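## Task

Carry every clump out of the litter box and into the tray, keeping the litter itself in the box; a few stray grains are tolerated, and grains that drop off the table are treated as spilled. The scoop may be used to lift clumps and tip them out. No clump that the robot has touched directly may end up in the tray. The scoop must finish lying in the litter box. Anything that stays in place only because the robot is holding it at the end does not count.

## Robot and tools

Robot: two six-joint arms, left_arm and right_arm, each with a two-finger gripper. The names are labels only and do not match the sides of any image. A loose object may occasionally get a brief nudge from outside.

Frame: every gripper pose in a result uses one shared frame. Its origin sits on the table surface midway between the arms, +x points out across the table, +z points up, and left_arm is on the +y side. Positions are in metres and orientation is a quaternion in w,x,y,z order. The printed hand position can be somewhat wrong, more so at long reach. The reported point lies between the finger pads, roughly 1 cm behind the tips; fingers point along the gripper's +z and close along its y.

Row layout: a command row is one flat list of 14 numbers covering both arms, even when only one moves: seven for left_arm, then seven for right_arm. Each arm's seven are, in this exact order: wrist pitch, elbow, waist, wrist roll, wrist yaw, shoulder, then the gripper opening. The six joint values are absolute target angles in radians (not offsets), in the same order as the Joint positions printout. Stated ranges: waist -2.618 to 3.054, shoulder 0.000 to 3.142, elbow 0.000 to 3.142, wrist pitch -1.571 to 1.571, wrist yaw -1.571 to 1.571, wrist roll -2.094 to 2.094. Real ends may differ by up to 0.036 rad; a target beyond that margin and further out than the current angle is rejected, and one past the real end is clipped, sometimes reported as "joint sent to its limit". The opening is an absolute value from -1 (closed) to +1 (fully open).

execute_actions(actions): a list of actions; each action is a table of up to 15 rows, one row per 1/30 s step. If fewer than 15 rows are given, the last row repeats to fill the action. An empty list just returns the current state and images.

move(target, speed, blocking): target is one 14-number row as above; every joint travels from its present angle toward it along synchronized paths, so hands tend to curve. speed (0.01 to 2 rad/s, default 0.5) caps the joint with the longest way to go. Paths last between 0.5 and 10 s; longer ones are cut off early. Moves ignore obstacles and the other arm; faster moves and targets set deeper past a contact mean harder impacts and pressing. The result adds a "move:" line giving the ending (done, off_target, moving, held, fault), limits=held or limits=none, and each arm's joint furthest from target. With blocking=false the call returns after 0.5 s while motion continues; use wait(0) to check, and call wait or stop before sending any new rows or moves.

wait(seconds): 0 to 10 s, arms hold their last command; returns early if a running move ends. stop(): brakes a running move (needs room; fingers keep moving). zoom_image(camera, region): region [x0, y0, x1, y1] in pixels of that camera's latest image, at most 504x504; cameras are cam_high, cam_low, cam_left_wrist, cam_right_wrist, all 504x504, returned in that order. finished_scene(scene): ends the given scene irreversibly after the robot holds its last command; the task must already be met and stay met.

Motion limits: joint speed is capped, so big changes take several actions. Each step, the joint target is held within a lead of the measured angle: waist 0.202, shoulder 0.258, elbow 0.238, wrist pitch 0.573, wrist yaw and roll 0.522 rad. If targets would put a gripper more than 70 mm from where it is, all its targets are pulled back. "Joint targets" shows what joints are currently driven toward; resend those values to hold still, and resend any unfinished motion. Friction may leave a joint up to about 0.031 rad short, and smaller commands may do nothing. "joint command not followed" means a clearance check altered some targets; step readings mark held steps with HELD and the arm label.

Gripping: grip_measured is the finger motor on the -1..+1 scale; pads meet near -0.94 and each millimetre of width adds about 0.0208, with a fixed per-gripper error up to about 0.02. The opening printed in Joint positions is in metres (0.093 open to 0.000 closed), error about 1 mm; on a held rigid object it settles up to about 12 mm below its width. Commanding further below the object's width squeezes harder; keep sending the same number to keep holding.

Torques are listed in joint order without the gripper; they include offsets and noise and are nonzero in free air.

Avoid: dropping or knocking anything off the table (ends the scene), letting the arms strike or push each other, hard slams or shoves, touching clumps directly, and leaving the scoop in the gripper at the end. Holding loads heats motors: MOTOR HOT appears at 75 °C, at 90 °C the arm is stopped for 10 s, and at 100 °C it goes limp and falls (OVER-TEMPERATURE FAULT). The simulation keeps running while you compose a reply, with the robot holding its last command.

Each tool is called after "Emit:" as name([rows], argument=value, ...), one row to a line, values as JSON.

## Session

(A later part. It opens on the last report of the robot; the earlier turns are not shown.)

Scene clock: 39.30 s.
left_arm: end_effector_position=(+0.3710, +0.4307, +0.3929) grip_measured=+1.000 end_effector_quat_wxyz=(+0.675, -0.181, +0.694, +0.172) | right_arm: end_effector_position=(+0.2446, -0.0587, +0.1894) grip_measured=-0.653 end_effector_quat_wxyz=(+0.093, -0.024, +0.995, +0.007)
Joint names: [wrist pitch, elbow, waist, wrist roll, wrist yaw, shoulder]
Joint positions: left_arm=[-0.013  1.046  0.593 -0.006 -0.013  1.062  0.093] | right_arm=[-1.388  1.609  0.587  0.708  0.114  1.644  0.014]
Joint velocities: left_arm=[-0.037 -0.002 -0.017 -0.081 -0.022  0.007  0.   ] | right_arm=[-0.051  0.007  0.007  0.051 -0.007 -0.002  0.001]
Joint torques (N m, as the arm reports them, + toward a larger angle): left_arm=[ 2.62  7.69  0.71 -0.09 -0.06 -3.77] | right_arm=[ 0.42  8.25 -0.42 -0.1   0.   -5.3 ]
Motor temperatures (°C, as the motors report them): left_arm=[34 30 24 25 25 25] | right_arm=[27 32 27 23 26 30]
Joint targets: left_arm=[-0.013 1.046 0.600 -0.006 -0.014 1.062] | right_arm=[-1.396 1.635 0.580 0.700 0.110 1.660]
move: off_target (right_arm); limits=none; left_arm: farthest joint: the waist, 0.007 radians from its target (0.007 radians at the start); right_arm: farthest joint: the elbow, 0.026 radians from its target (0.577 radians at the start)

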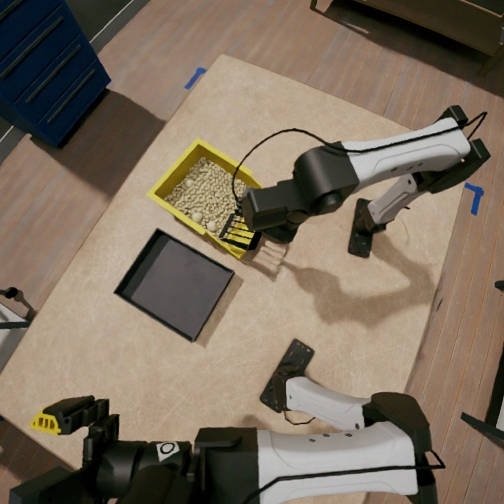

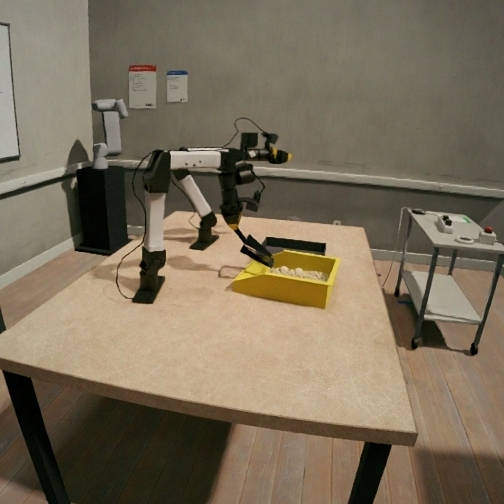

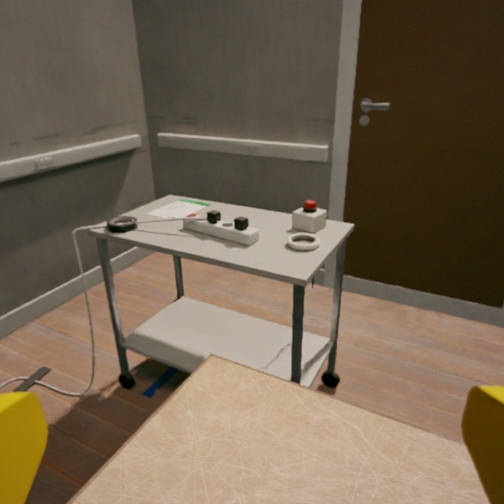

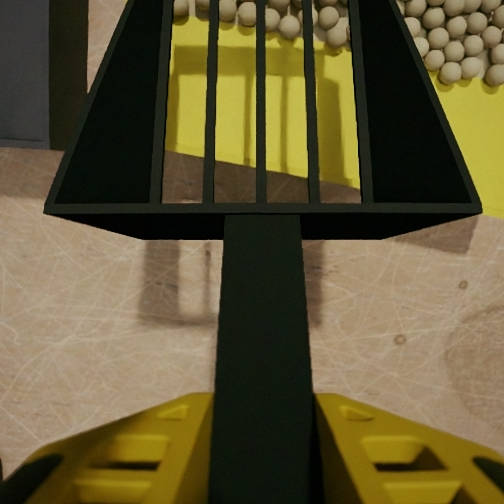

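Emit:
move(target=[-0.013,1.046,0.6,-0.006,-0.014,1.062,1, -1.29,1.494,0.58,0.70,0.11,1.65,-0.85], speed=0.2)

Emit:
zoom_image(camera="cam_low", region=[180, 190, 340, 310])

Emit:
zoom_image(camera="cam_high", region=[130, 120, 300, 290])

Scene clock: 41.87 s.
left_arm: end_effector_position=(+0.3710, +0.4307, +0.3929) grip_measured=+1.000 end_effector_quat_wxyz=(+0.675, -0.181, +0.694, +0.172) | right_arm: end_effector_position=(+0.2431, -0.0600, +0.1638) grip_measured=-0.653 end_effector_quat_wxyz=(+0.083, -0.025, +0.996, -0.001)
Joint names: [wrist pitch, elbow, waist, wrist roll, wrist yaw, shoulder]
Joint positions: left_arm=[-0.013  1.046  0.593 -0.006 -0.013  1.062  0.093] | right_arm=[-1.313  1.509  0.587  0.707  0.113  1.644  0.014]
Joint velocities: left_arm=[-0.051 -0.002 -0.017 -0.051 -0.022  0.007  0.   ] | right_arm=[ 0.022  0.002 -0.002  0.022 -0.037 -0.002  0.001]
Joint torques (N m, as the arm reports them, + toward a larger angle): left_arm=[ 2.61  7.64  0.56 -0.1   0.   -3.74] | right_arm=[ 0.66  5.14 -0.39 -0.15  0.01 -6.13]
Motor temperatures (°C, as the motors report them): left_arm=[35 30 24 25 25 25] | right_arm=[27 32 27 23 26 30]
Joint targets: left_arm=[-0.013 1.046 0.600 -0.006 -0.014 1.062] | right_arm=[-1.290 1.494 0.580 0.700 0.110 1.650]
move: off_target (right_arm); limits=none; left_arm: farthest joint: the waist, 0.007 radians from its target (0.007 radians at the start); right_arm: farthest joint: the wrist pitch, 0.023 radians from its target (0.098 radians at the start)

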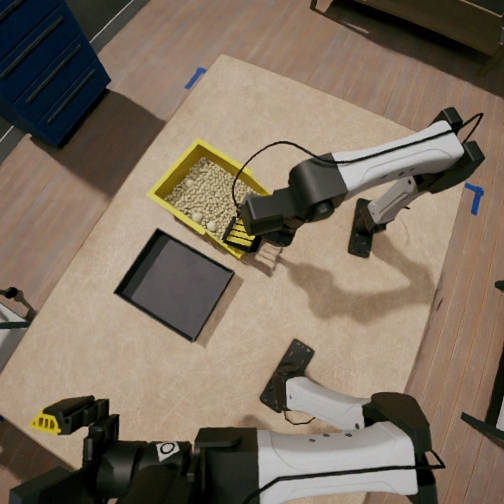

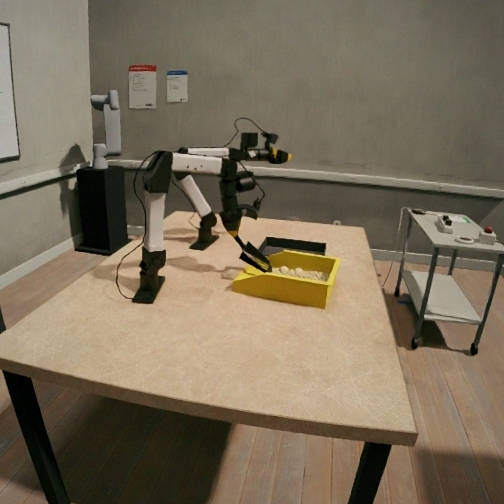

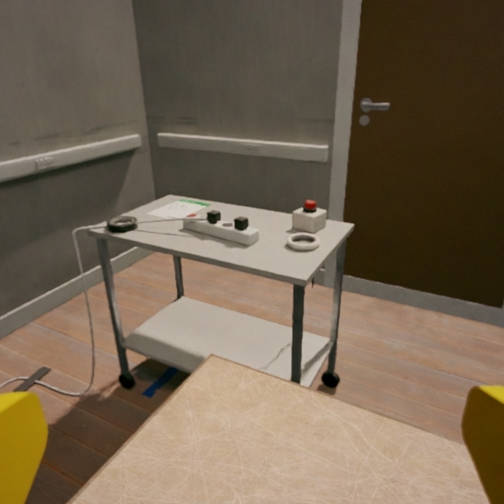

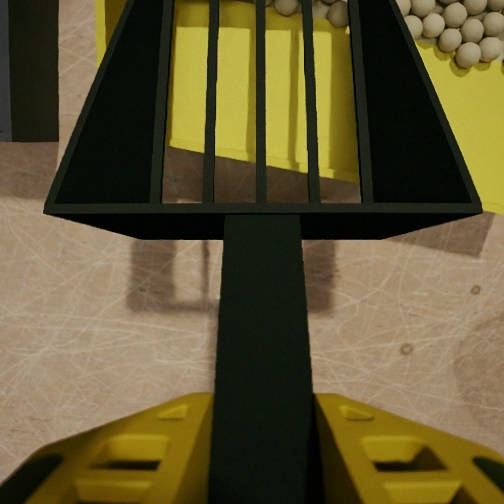

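Region (180, 190, 340, 310) of cam_low's 504x504 image, scaled by 3.150, with more detail than that image has; it fills the top 378 rows of this view, and the rest is white.

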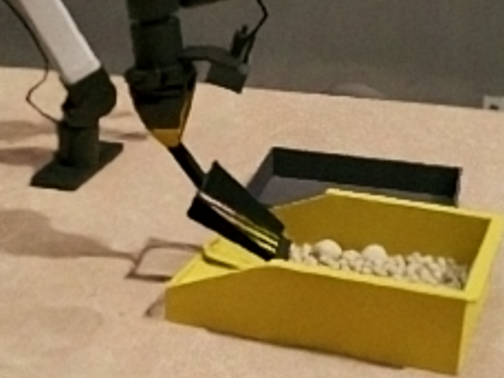

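Region (130, 120, 300, 290) of cam_high's 504x504 image, scaled by 2.965, with more detail than that image has.

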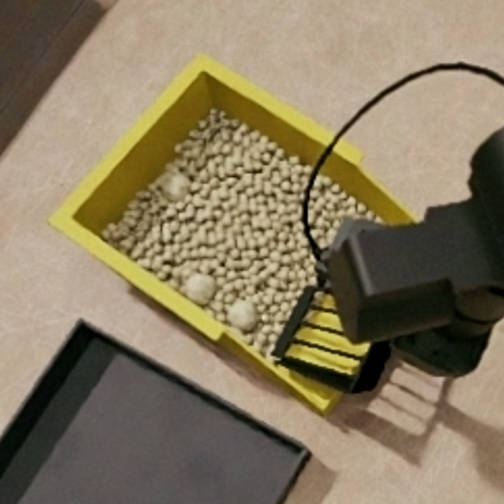

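Emit:
move(target=[-0.013,1.046,0.6,-0.006,-0.014,1.062,1, -1.24,1.445,0.58,0.70,0.11,1.65,-0.85], speed=0.1)

Emit:
zoom_image(camera="cam_high", region=[130, 120, 300, 290])

Scene clock: 44.97 s.
left_arm: end_effector_position=(+0.3710, +0.4307, +0.3929) grip_measured=+1.000 end_effector_quat_wxyz=(+0.675, -0.181, +0.694, +0.172) | right_arm: end_effector_position=(+0.2507, -0.0562, +0.1558) grip_measured=-0.653 end_effector_quat_wxyz=(+0.100, -0.024, +0.995, +0.004)
Joint names: [wrist pitch, elbow, waist, wrist roll, wrist yaw, shoulder]
Joint positions: left_arm=[-0.013  1.046  0.593 -0.006 -0.013  1.062  0.093] | right_arm=[-1.245  1.472  0.587  0.707  0.128  1.644  0.014]
Joint velocities: left_arm=[ 0.007 -0.002 -0.002 -0.007  0.007 -0.007  0.   ] | right_arm=[-0.007  0.017  0.002  0.051  0.037  0.002  0.001]
Joint torques (N m, as the arm reports them, + toward a larger angle): left_arm=[ 2.59  7.63  0.67 -0.12 -0.02 -3.58] | right_arm=[ 0.56  4.32 -0.4  -0.15 -0.11 -6.19]
Motor temperatures (°C, as the motors report them): left_arm=[35 30 24 25 25 25] | right_arm=[27 32 27 23 26 30]
Joint targets: left_arm=[-0.013 1.046 0.600 -0.006 -0.014 1.062] | right_arm=[-1.240 1.445 0.580 0.700 0.110 1.650]
move: off_target (right_arm); limits=none; left_arm: farthest joint: the waist, 0.007 radians from its target (0.007 radians at the start); right_arm: farthest joint: the elbow, 0.027 radians from its target (0.064 radians at the start)

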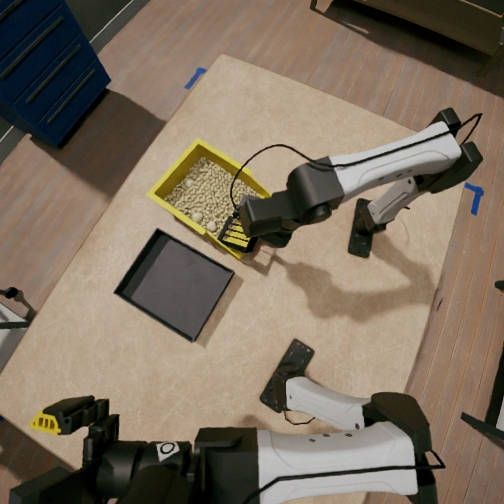

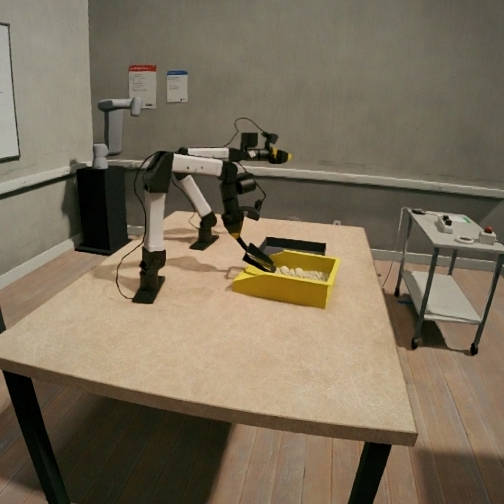

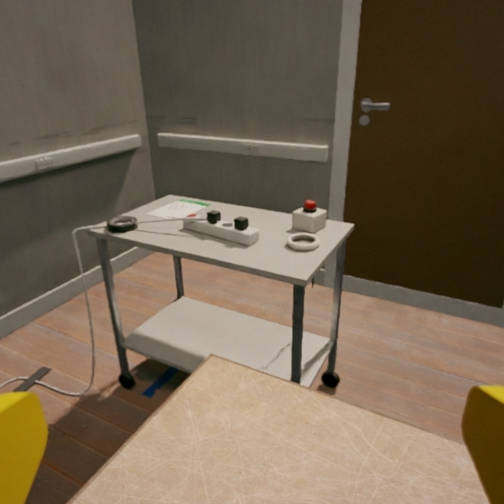

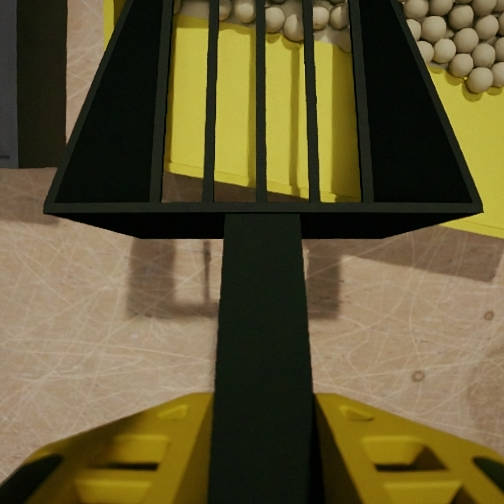

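Region (130, 120, 300, 290) of cam_high's 504x504 image, scaled by 2.965, with more detail than that image has.

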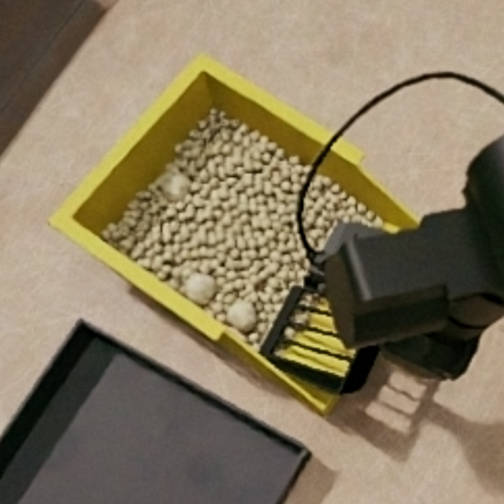

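Emit:
move(target=[-0.013,1.046,0.6,-0.006,-0.014,1.062,1, -1.335,1.46,0.67,0.792,0.12,1.562,-0.85], speed=0.15)

Emit:
zoom_image(camera="cam_high", region=[130, 120, 300, 290])

Emit:
move(target=[-0.013,1.046,0.6,-0.006,-0.014,1.062,1, -1.242,1.435,0.567,0.687,0.105,1.66,-0.85], speed=0.08)

Emit:
zoom_image(camera="cam_high", region=[130, 120, 300, 290])

Scene clock: 48.27 s.
left_arm: end_effector_position=(+0.3710, +0.4307, +0.3929) grip_measured=+1.000 end_effector_quat_wxyz=(+0.675, -0.181, +0.694, +0.172) | right_arm: end_effector_position=(+0.2184, -0.0538, +0.1702) grip_measured=-0.653 end_effector_quat_wxyz=(+0.089, -0.024, +0.996, +0.005)
Joint names: [wrist pitch, elbow, waist, wrist roll, wrist yaw, shoulder]
Joint positions: left_arm=[-0.013  1.046  0.593 -0.006 -0.013  1.062  0.093] | right_arm=[-1.326  1.472  0.663  0.784  0.123  1.586  0.014]
Joint velocities: left_arm=[ 0.007  0.002  0.007  0.066 -0.037 -0.007  0.   ] | right_arm=[ 0.022 -0.012  0.007 -0.022 -0.037  0.002  0.001]
Joint torques (N m, as the arm reports them, + toward a larger angle): left_arm=[ 2.61  7.5   0.73 -0.09 -0.01 -3.68] | right_arm=[ 0.38  5.28  0.97 -0.02  0.01 -7.7 ]
Motor temperatures (°C, as the motors report them): left_arm=[35 30 24 25 25 25] | right_arm=[27 32 27 23 26 31]
Joint targets: left_arm=[-0.013 1.046 0.600 -0.006 -0.014 1.062] | right_arm=[-1.335 1.460 0.670 0.792 0.120 1.562]
move: off_target (right_arm); limits=none; left_arm: farthest joint: the waist, 0.007 radians from its target (0.007 radians at the start); right_arm: farthest joint: the shoulder, 0.024 radians from its target (0.082 radians at the start)

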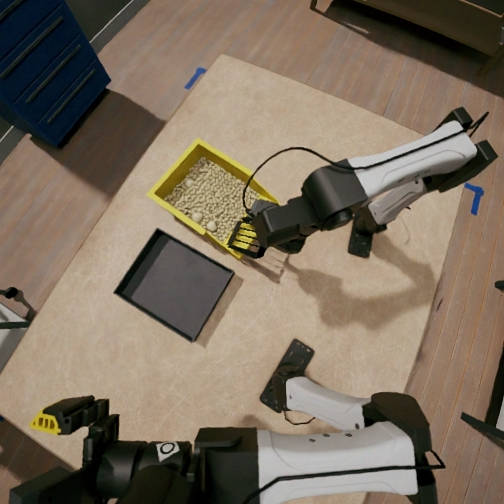

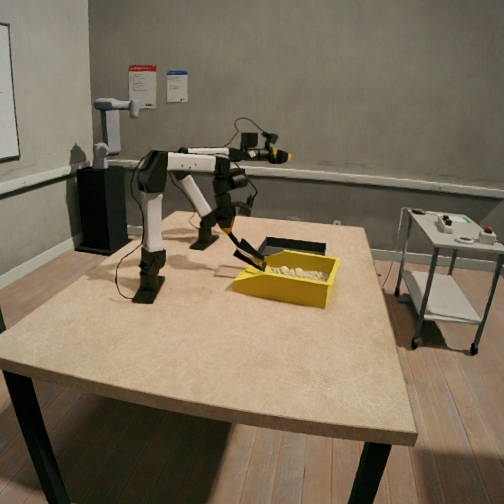

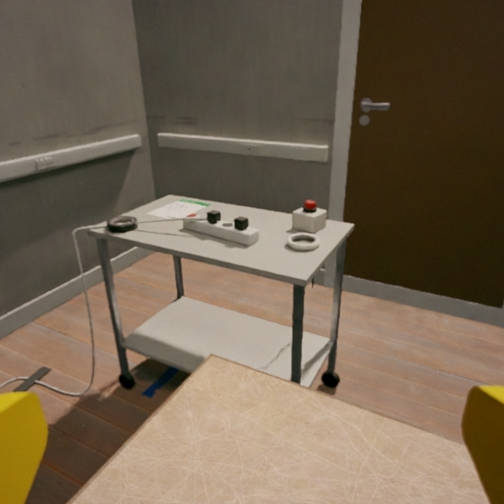

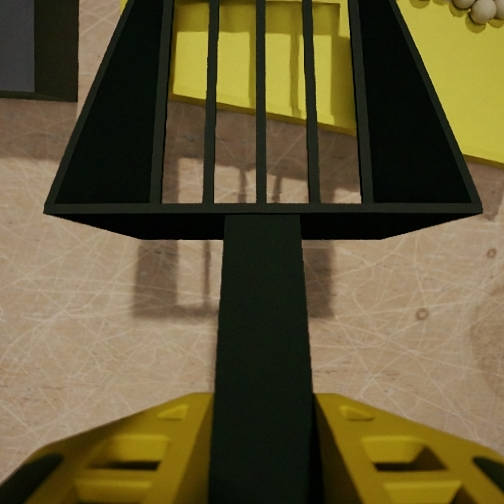

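Region (130, 120, 300, 290) of cam_high's 504x504 image, scaled by 2.965, with more detail than that image has.

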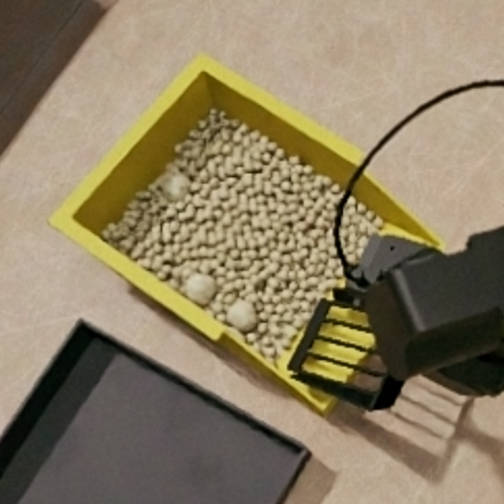

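Scene clock: 49.90 s.
left_arm: end_effector_position=(+0.3710, +0.4307, +0.3929) grip_measured=+1.000 end_effector_quat_wxyz=(+0.675, -0.181, +0.694, +0.172) | right_arm: end_effector_position=(+0.2521, -0.0595, +0.1559) grip_measured=-0.653 end_effector_quat_wxyz=(+0.101, -0.024, +0.995, +0.006)
Joint names: [wrist pitch, elbow, waist, wrist roll, wrist yaw, shoulder]
Joint positions: left_arm=[-0.013  1.046  0.593 -0.006 -0.013  1.062  0.093] | right_arm=[-1.238  1.462  0.575  0.695  0.124  1.635  0.014]
Joint velocities: left_arm=[-0.037 -0.002 -0.012 -0.022  0.022 -0.002  0.   ] | right_arm=[ 0.007  0.017 -0.007  0.022  0.095  0.017 -0.001]
Joint torques (N m, as the arm reports them, + toward a larger angle): left_arm=[ 2.62  7.78  0.69 -0.09  0.   -3.62] | right_arm=[ 0.48  4.31 -0.45 -0.16 -0.15 -4.66]
Motor temperatures (°C, as the motors report them): left_arm=[35 31 24 25 25 25] | right_arm=[27 32 27 23 26 31]
Joint targets: left_arm=[-0.013 1.046 0.600 -0.006 -0.014 1.062] | right_arm=[-1.242 1.435 0.567 0.687 0.105 1.660]
move: off_target (right_arm); limits=none; left_arm: farthest joint: the waist, 0.007 radians from its target (0.007 radians at the start); right_arm: farthest joint: the elbow, 0.027 radians from its target (0.037 radians at the start)

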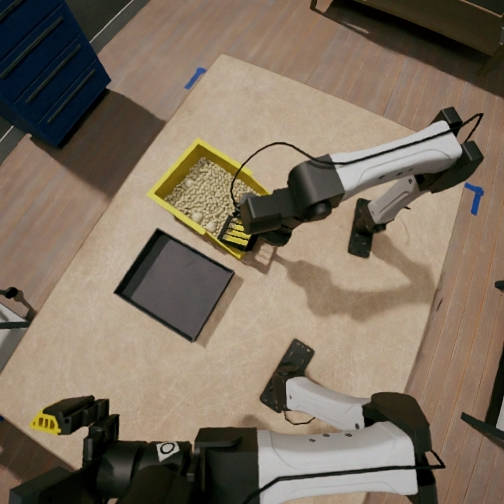

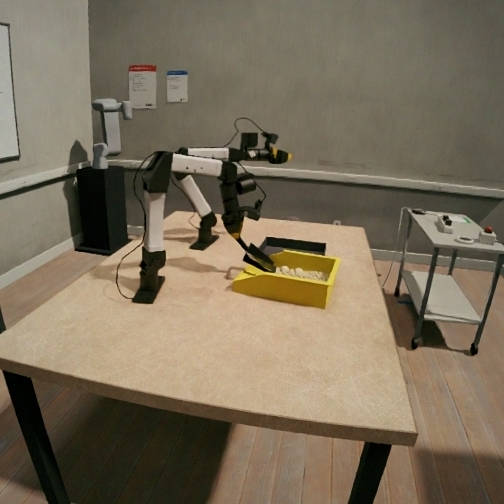

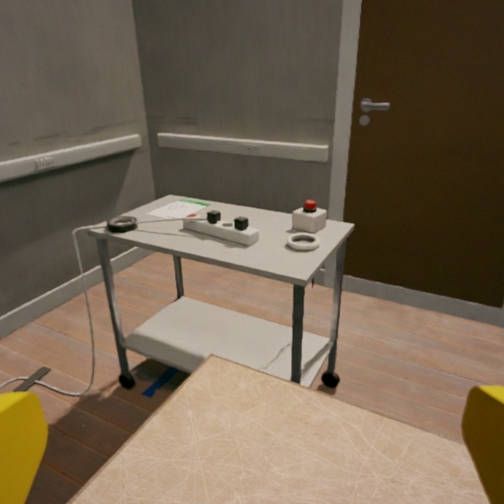

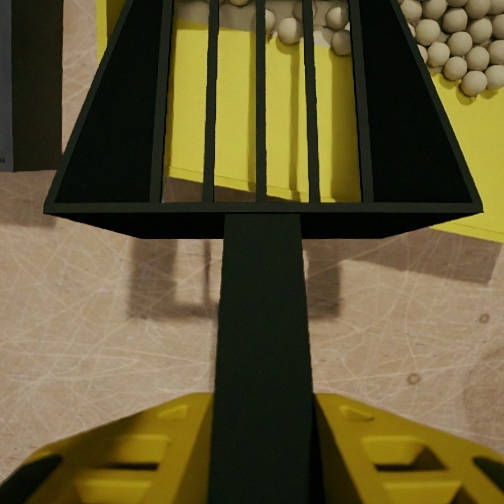

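Region (130, 120, 300, 290) of cam_high's 504x504 image, scaled by 2.965, with more detail than that image has.

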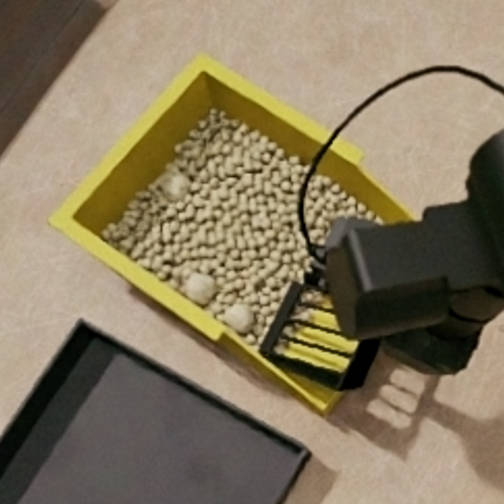

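Emit:
move(target=[-0.013,1.046,0.6,-0.006,-0.014,1.062,1, -1.365,1.46,0.707,0.828,0.12,1.536,-0.85], speed=0.15)

Emit:
move(target=[-0.013,1.046,0.6,-0.006,-0.014,1.062,1, -1.285,1.385,0.707,0.828,0.12,1.55,-0.85], speed=0.08)

Emit:
zoom_image(camera="cam_high", region=[130, 120, 300, 290])

Emit:
zoom_image(camera="cam_low", region=[180, 190, 340, 310])

Scene clock: 52.97 s.
left_arm: end_effector_position=(+0.3710, +0.4307, +0.3929) grip_measured=+1.000 end_effector_quat_wxyz=(+0.675, -0.181, +0.694, +0.172) | right_arm: end_effector_position=(+0.2034, -0.0539, +0.1737) grip_measured=-0.653 end_effector_quat_wxyz=(+0.084, -0.025, +0.996, +0.003)
Joint names: [wrist pitch, elbow, waist, wrist roll, wrist yaw, shoulder]
Joint positions: left_arm=[-0.013  1.046  0.593 -0.006 -0.013  1.062  0.093] | right_arm=[-1.356  1.462  0.7    0.82   0.122  1.56   0.014]
Joint velocities: left_arm=[ 0.11  -0.002 -0.002  0.022 -0.022 -0.017  0.   ] | right_arm=[-0.022 -0.007  0.007 -0.037 -0.022  0.012  0.   ]
Joint torques (N m, as the arm reports them, + toward a larger angle): left_arm=[ 2.59  7.73  0.73 -0.09 -0.02 -3.57] | right_arm=[ 0.38  6.08  0.97 -0.01  0.02 -7.63]
Motor temperatures (°C, as the motors report them): left_arm=[36 31 24 25 25 25] | right_arm=[27 32 27 23 26 31]
Joint targets: left_arm=[-0.013 1.046 0.600 -0.006 -0.014 1.062] | right_arm=[-1.365 1.460 0.707 0.828 0.120 1.536]
move: off_target (right_arm); limits=none; left_arm: farthest joint: the waist, 0.007 radians from its target (0.007 radians at the start); right_arm: farthest joint: the shoulder, 0.024 radians from its target (0.099 radians at the start)

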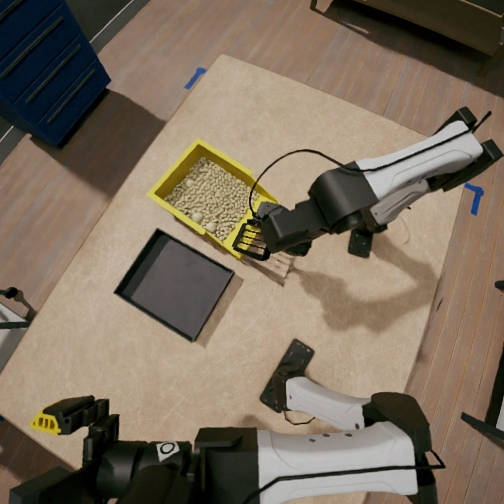

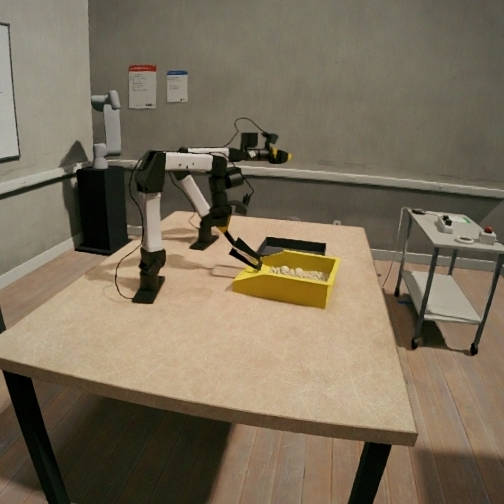

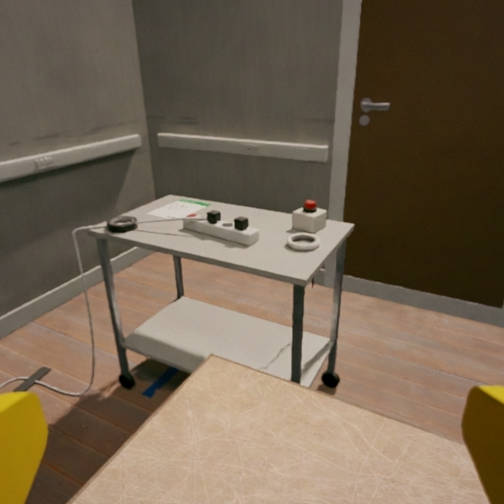

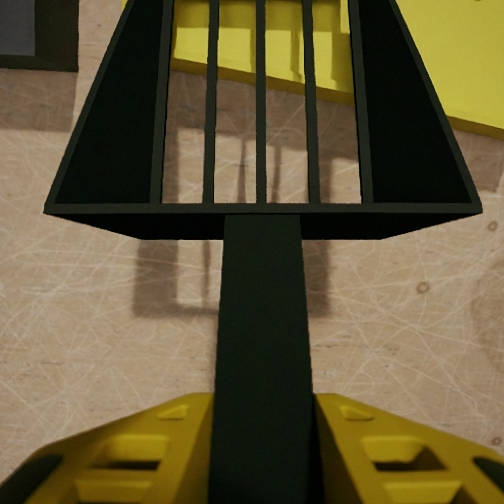

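Scene clock: 54.33 s.
left_arm: end_effector_position=(+0.3710, +0.4307, +0.3929) grip_measured=+1.000 end_effector_quat_wxyz=(+0.675, -0.181, +0.694, +0.172) | right_arm: end_effector_position=(+0.2043, -0.0535, +0.1592) grip_measured=-0.653 end_effector_quat_wxyz=(+0.084, -0.023, +0.996, +0.002)
Joint names: [wrist pitch, elbow, waist, wrist roll, wrist yaw, shoulder]
Joint positions: left_arm=[-0.013  1.046  0.593 -0.006 -0.013  1.062  0.093] | right_arm=[-1.301  1.404  0.7    0.824  0.124  1.56   0.014]
Joint velocities: left_arm=[ 0.037  0.012 -0.012 -0.066  0.037 -0.007  0.   ] | right_arm=[ 0.066  0.012 -0.002  0.007  0.095 -0.002  0.   ]
Joint torques (N m, as the arm reports them, + toward a larger angle): left_arm=[ 2.63  7.6   0.57 -0.08  0.   -3.71] | right_arm=[ 0.59  4.81  0.96 -0.06  0.   -6.61]
Motor temperatures (°C, as the motors report them): left_arm=[36 31 24 25 25 26] | right_arm=[27 32 27 23 26 31]
Joint targets: left_arm=[-0.013 1.046 0.600 -0.006 -0.014 1.062] | right_arm=[-1.285 1.385 0.707 0.828 0.120 1.550]
move: done; limits=none; left_arm: farthest joint: the waist, 0.007 radians from its target (0.007 radians at the start); right_arm: farthest joint: the elbow, 0.019 radians from its target (0.077 radians at the start)

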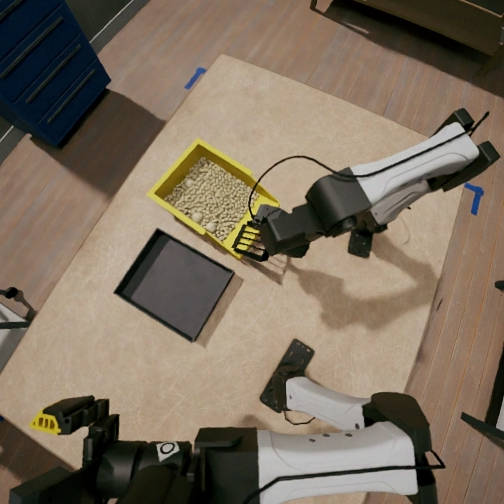

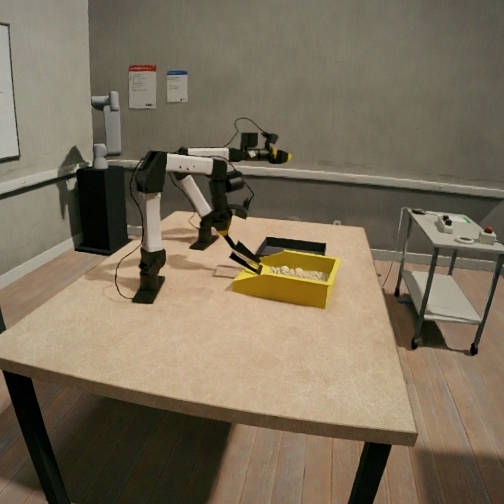

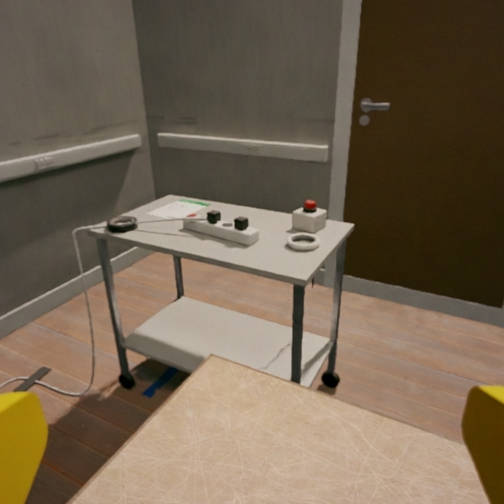

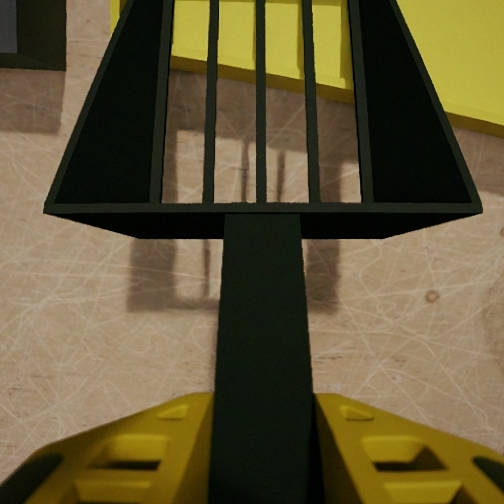

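Region (130, 120, 300, 290) of cam_high's 504x504 image, scaled by 2.965, with more detail than that image has.

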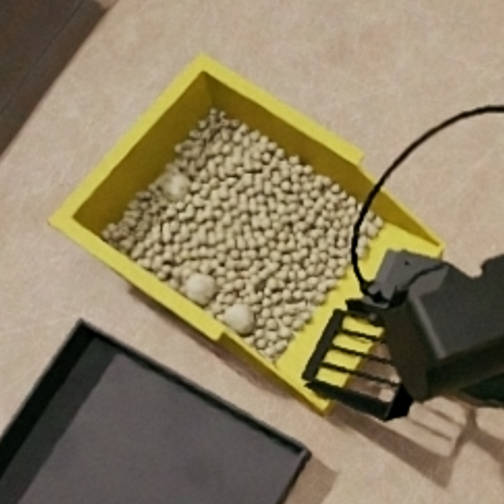

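Region (180, 190, 340, 310) of cam_low's 504x504 image, scaled by 3.150, with more detail than that image has; it fills the top 378 rows of this view, and the rest is white.

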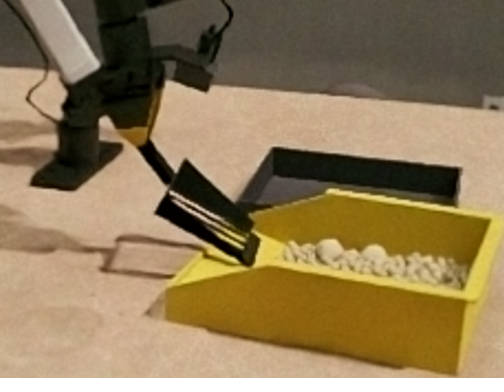

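Emit:
move(target=[-0.013,1.046,0.6,-0.006,-0.014,1.062,1, -1.01,1.125,0.742,0.835,0.268,1.44,-0.85], speed=0.15)

Emit:
zoom_image(camera="cam_high", region=[130, 120, 300, 290])

Scene clock: 59.13 s.
left_arm: end_effector_position=(+0.3710, +0.4307, +0.3929) grip_measured=+1.000 end_effector_quat_wxyz=(+0.675, -0.181, +0.694, +0.172) | right_arm: end_effector_position=(+0.2157, -0.0586, +0.1277) grip_measured=-0.653 end_effector_quat_wxyz=(+0.174, -0.025, +0.984, +0.007)
Joint names: [wrist pitch, elbow, waist, wrist roll, wrist yaw, shoulder]
Joint positions: left_arm=[-0.013  1.046  0.593 -0.006 -0.013  1.062  0.093] | right_arm=[-1.021  1.147  0.734  0.83   0.259  1.459  0.014]
Joint velocities: left_arm=[ 0.007 -0.012 -0.017 -0.051  0.022  0.002  0.   ] | right_arm=[-0.007  0.012  0.007  0.007 -0.037  0.012  0.   ]
Joint torques (N m, as the arm reports them, + toward a larger angle): left_arm=[ 2.65  7.61  0.43 -0.07 -0.03 -3.6 ] | right_arm=[ 0.75  4.83  1.01 -0.05  0.18 -6.66]
Motor temperatures (°C, as the motors report them): left_arm=[36 31 24 25 25 26] | right_arm=[27 32 27 23 26 32]
Joint targets: left_arm=[-0.013 1.046 0.600 -0.006 -0.014 1.062] | right_arm=[-1.010 1.125 0.742 0.835 0.268 1.440]
move: off_target (right_arm); limits=none; left_arm: farthest joint: the waist, 0.007 radians from its target (0.007 radians at the start); right_arm: farthest joint: the elbow, 0.022 radians from its target (0.279 radians at the start)

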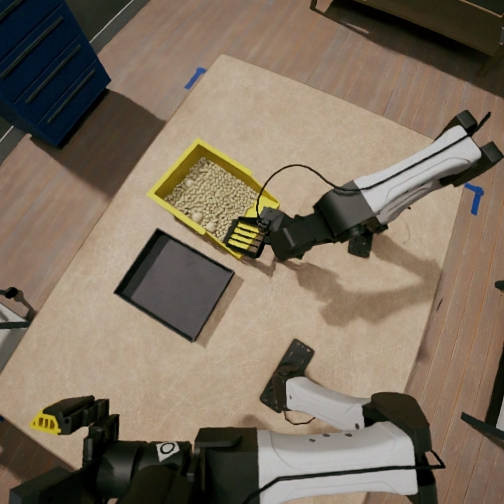

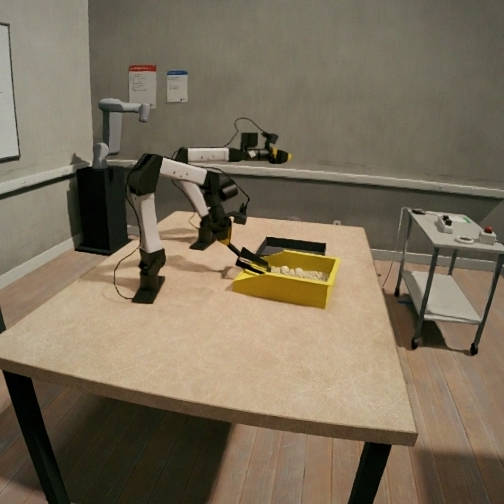

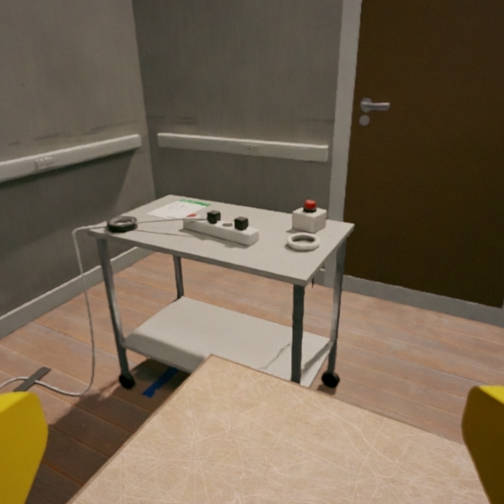

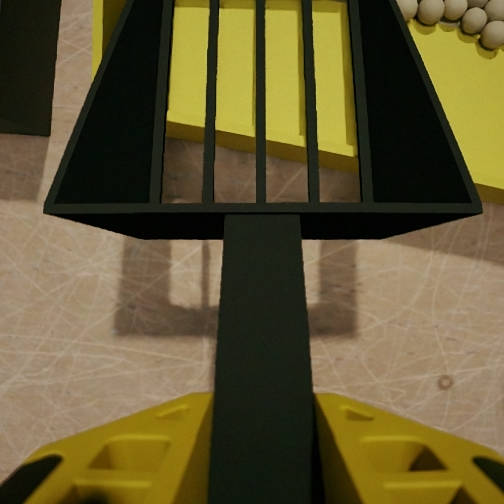

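Region (130, 120, 300, 290) of cam_high's 504x504 image, scaled by 2.965, with more detail than that image has.

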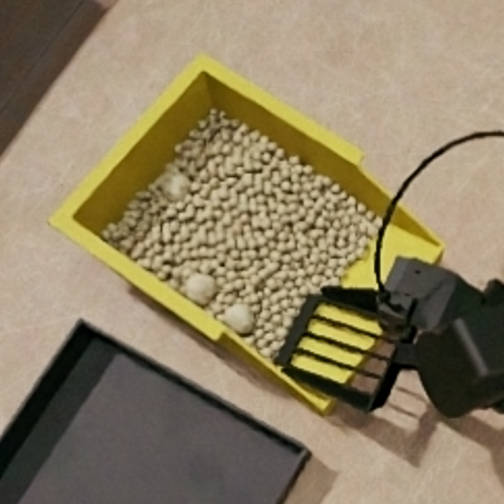

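Go to P3, biased slightly downward.

Emit:
move(target=[-0.013,1.046,0.6,-0.006,-0.014,1.062,1, -0.69,0.955,0.628,0.685,0.36,1.47,-0.85], speed=0.12)

Emit:
zoom_image(camera="cam_high", region=[130, 120, 300, 290])

Scene clock: 65.10 s.
left_arm: end_effector_position=(+0.3710, +0.4307, +0.3929) grip_measured=+1.000 end_effector_quat_wxyz=(+0.675, -0.181, +0.694, +0.172) | right_arm: end_effector_position=(+0.2645, -0.0697, +0.1022) grip_measured=-0.653 end_effector_quat_wxyz=(+0.260, -0.027, +0.965, +0.008)
Joint names: [wrist pitch, elbow, waist, wrist roll, wrist yaw, shoulder]
Joint positions: left_arm=[-0.013  1.046  0.593 -0.006 -0.013  1.062  0.093] | right_arm=[-0.691  0.979  0.641  0.69   0.353  1.459  0.014]
Joint velocities: left_arm=[ 0.081 -0.007 -0.012  0.022 -0.051  0.002  0.   ] | right_arm=[-0.007  0.007 -0.012 -0.022 -0.007  0.007 -0.   ]
Joint torques (N m, as the arm reports them, + toward a larger angle): left_arm=[ 2.61  7.73  0.51 -0.1  -0.01 -3.7 ] | right_arm=[ 0.92  4.84 -0.88 -0.09  0.2  -4.57]
Motor temperatures (°C, as the motors report them): left_arm=[36 32 24 25 25 26] | right_arm=[27 32 27 23 26 32]
Joint targets: left_arm=[-0.013 1.046 0.600 -0.006 -0.014 1.062] | right_arm=[-0.690 0.955 0.628 0.685 0.360 1.470]
move: off_target (right_arm); limits=none; left_arm: farthest joint: the waist, 0.007 radians from its target (0.007 radians at the start); right_arm: farthest joint: the elbow, 0.024 radians from its target (0.192 radians at the start)

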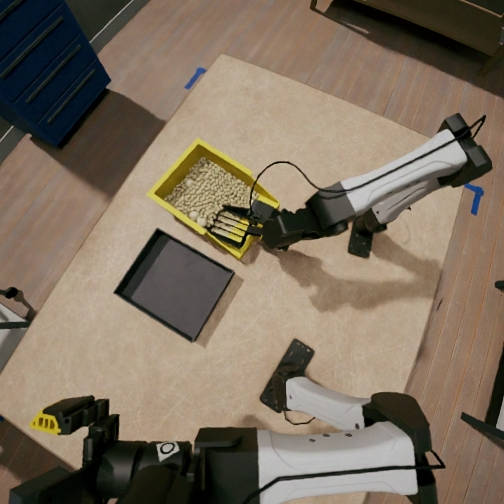

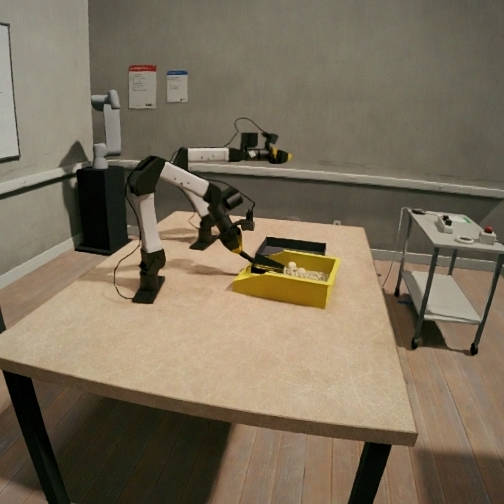

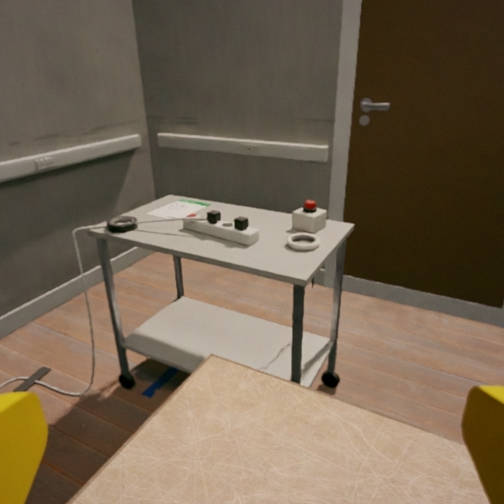

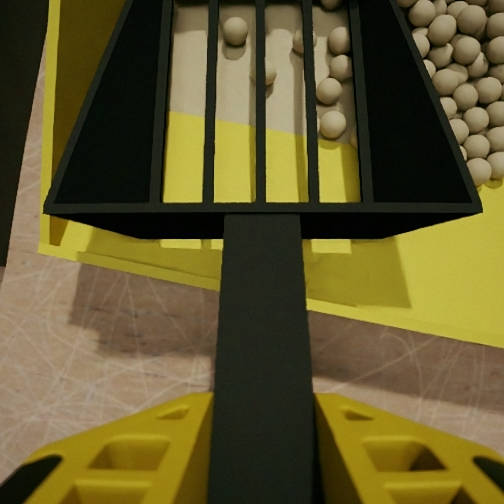

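Region (130, 120, 300, 290) of cam_high's 504x504 image, scaled by 2.965, with more detail than that image has.

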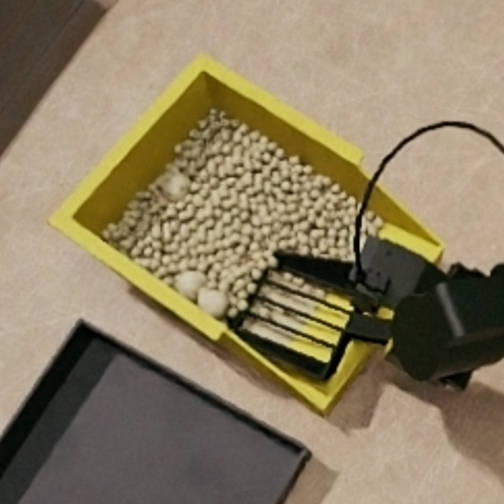

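Emit:
move(target=[-0.013,1.046,0.6,-0.006,-0.014,1.062,1, -0.385,0.908,0.498,0.527,0.372,1.58,-0.85], speed=0.12)

Emit:
zoom_image(camera="cam_high", region=[130, 120, 300, 290])

Scene clock: 70.83 s.
left_arm: end_effector_position=(+0.3710, +0.4307, +0.3929) grip_measured=+1.000 end_effector_quat_wxyz=(+0.675, -0.181, +0.694, +0.172) | right_arm: end_effector_position=(+0.3227, -0.0792, +0.0841) grip_measured=-0.653 end_effector_quat_wxyz=(+0.315, -0.026, +0.949, +0.009)
Joint names: [wrist pitch, elbow, waist, wrist roll, wrist yaw, shoulder]
Joint positions: left_arm=[-0.013  1.046  0.593 -0.006 -0.013  1.062  0.093] | right_arm=[-0.401  0.931  0.509  0.531  0.361  1.557  0.014]
Joint velocities: left_arm=[-0.051 -0.007 -0.012 -0.095  0.051 -0.017  0.   ] | right_arm=[-0.022  0.012  0.007 -0.066  0.007 -0.007 -0.   ]
Joint torques (N m, as the arm reports them, + toward a larger angle): left_arm=[ 2.61  7.64  0.68 -0.13 -0.03 -3.62] | right_arm=[ 1.25  4.91 -0.77 -0.11  0.16 -4.5 ]
Motor temperatures (°C, as the motors report them): left_arm=[37 32 24 25 25 26] | right_arm=[28 32 27 23 26 32]
Joint targets: left_arm=[-0.013 1.046 0.600 -0.006 -0.014 1.062] | right_arm=[-0.385 0.908 0.498 0.527 0.372 1.580]
move: off_target (right_arm); limits=none; left_arm: farthest joint: the waist, 0.007 radians from its target (0.007 radians at the start); right_arm: farthest joint: the shoulder, 0.023 radians from its target (0.121 radians at the start)

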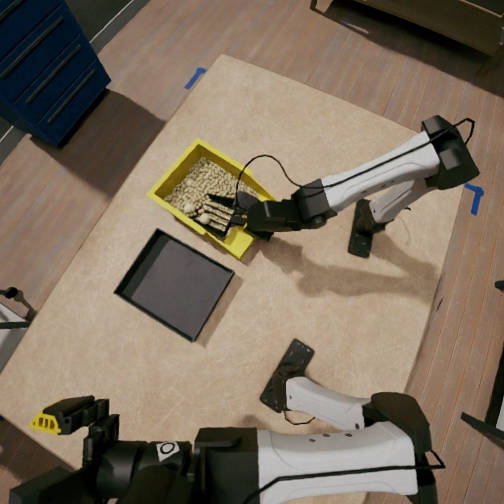

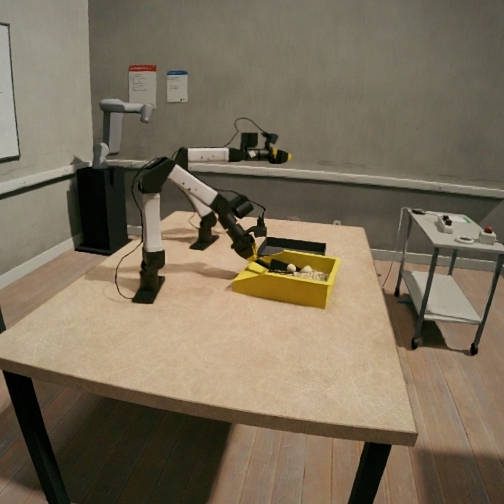

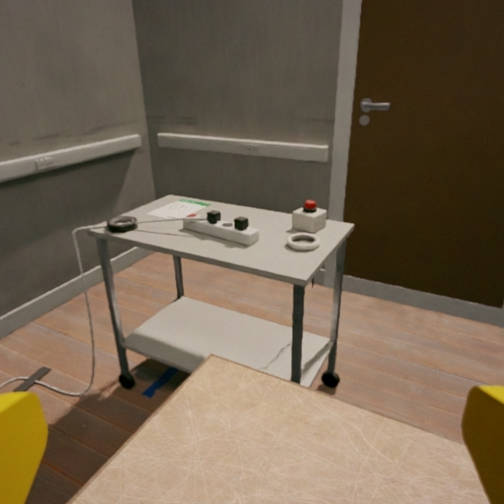

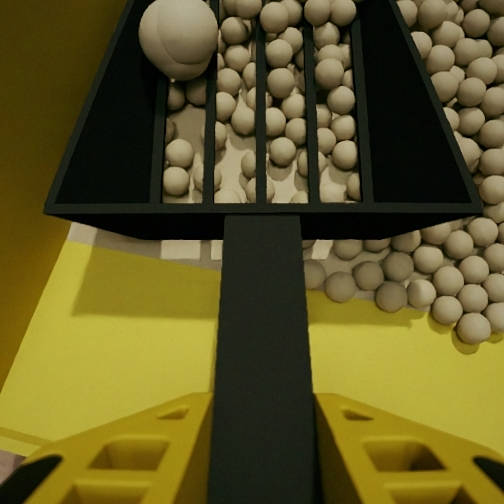

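Region (130, 120, 300, 290) of cam_high's 504x504 image, scaled by 2.965, with more detail than that image has.

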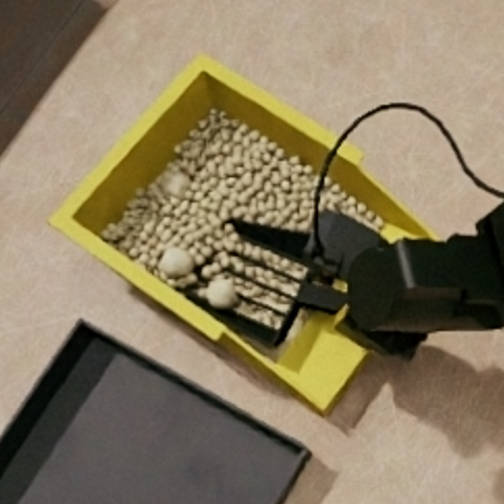

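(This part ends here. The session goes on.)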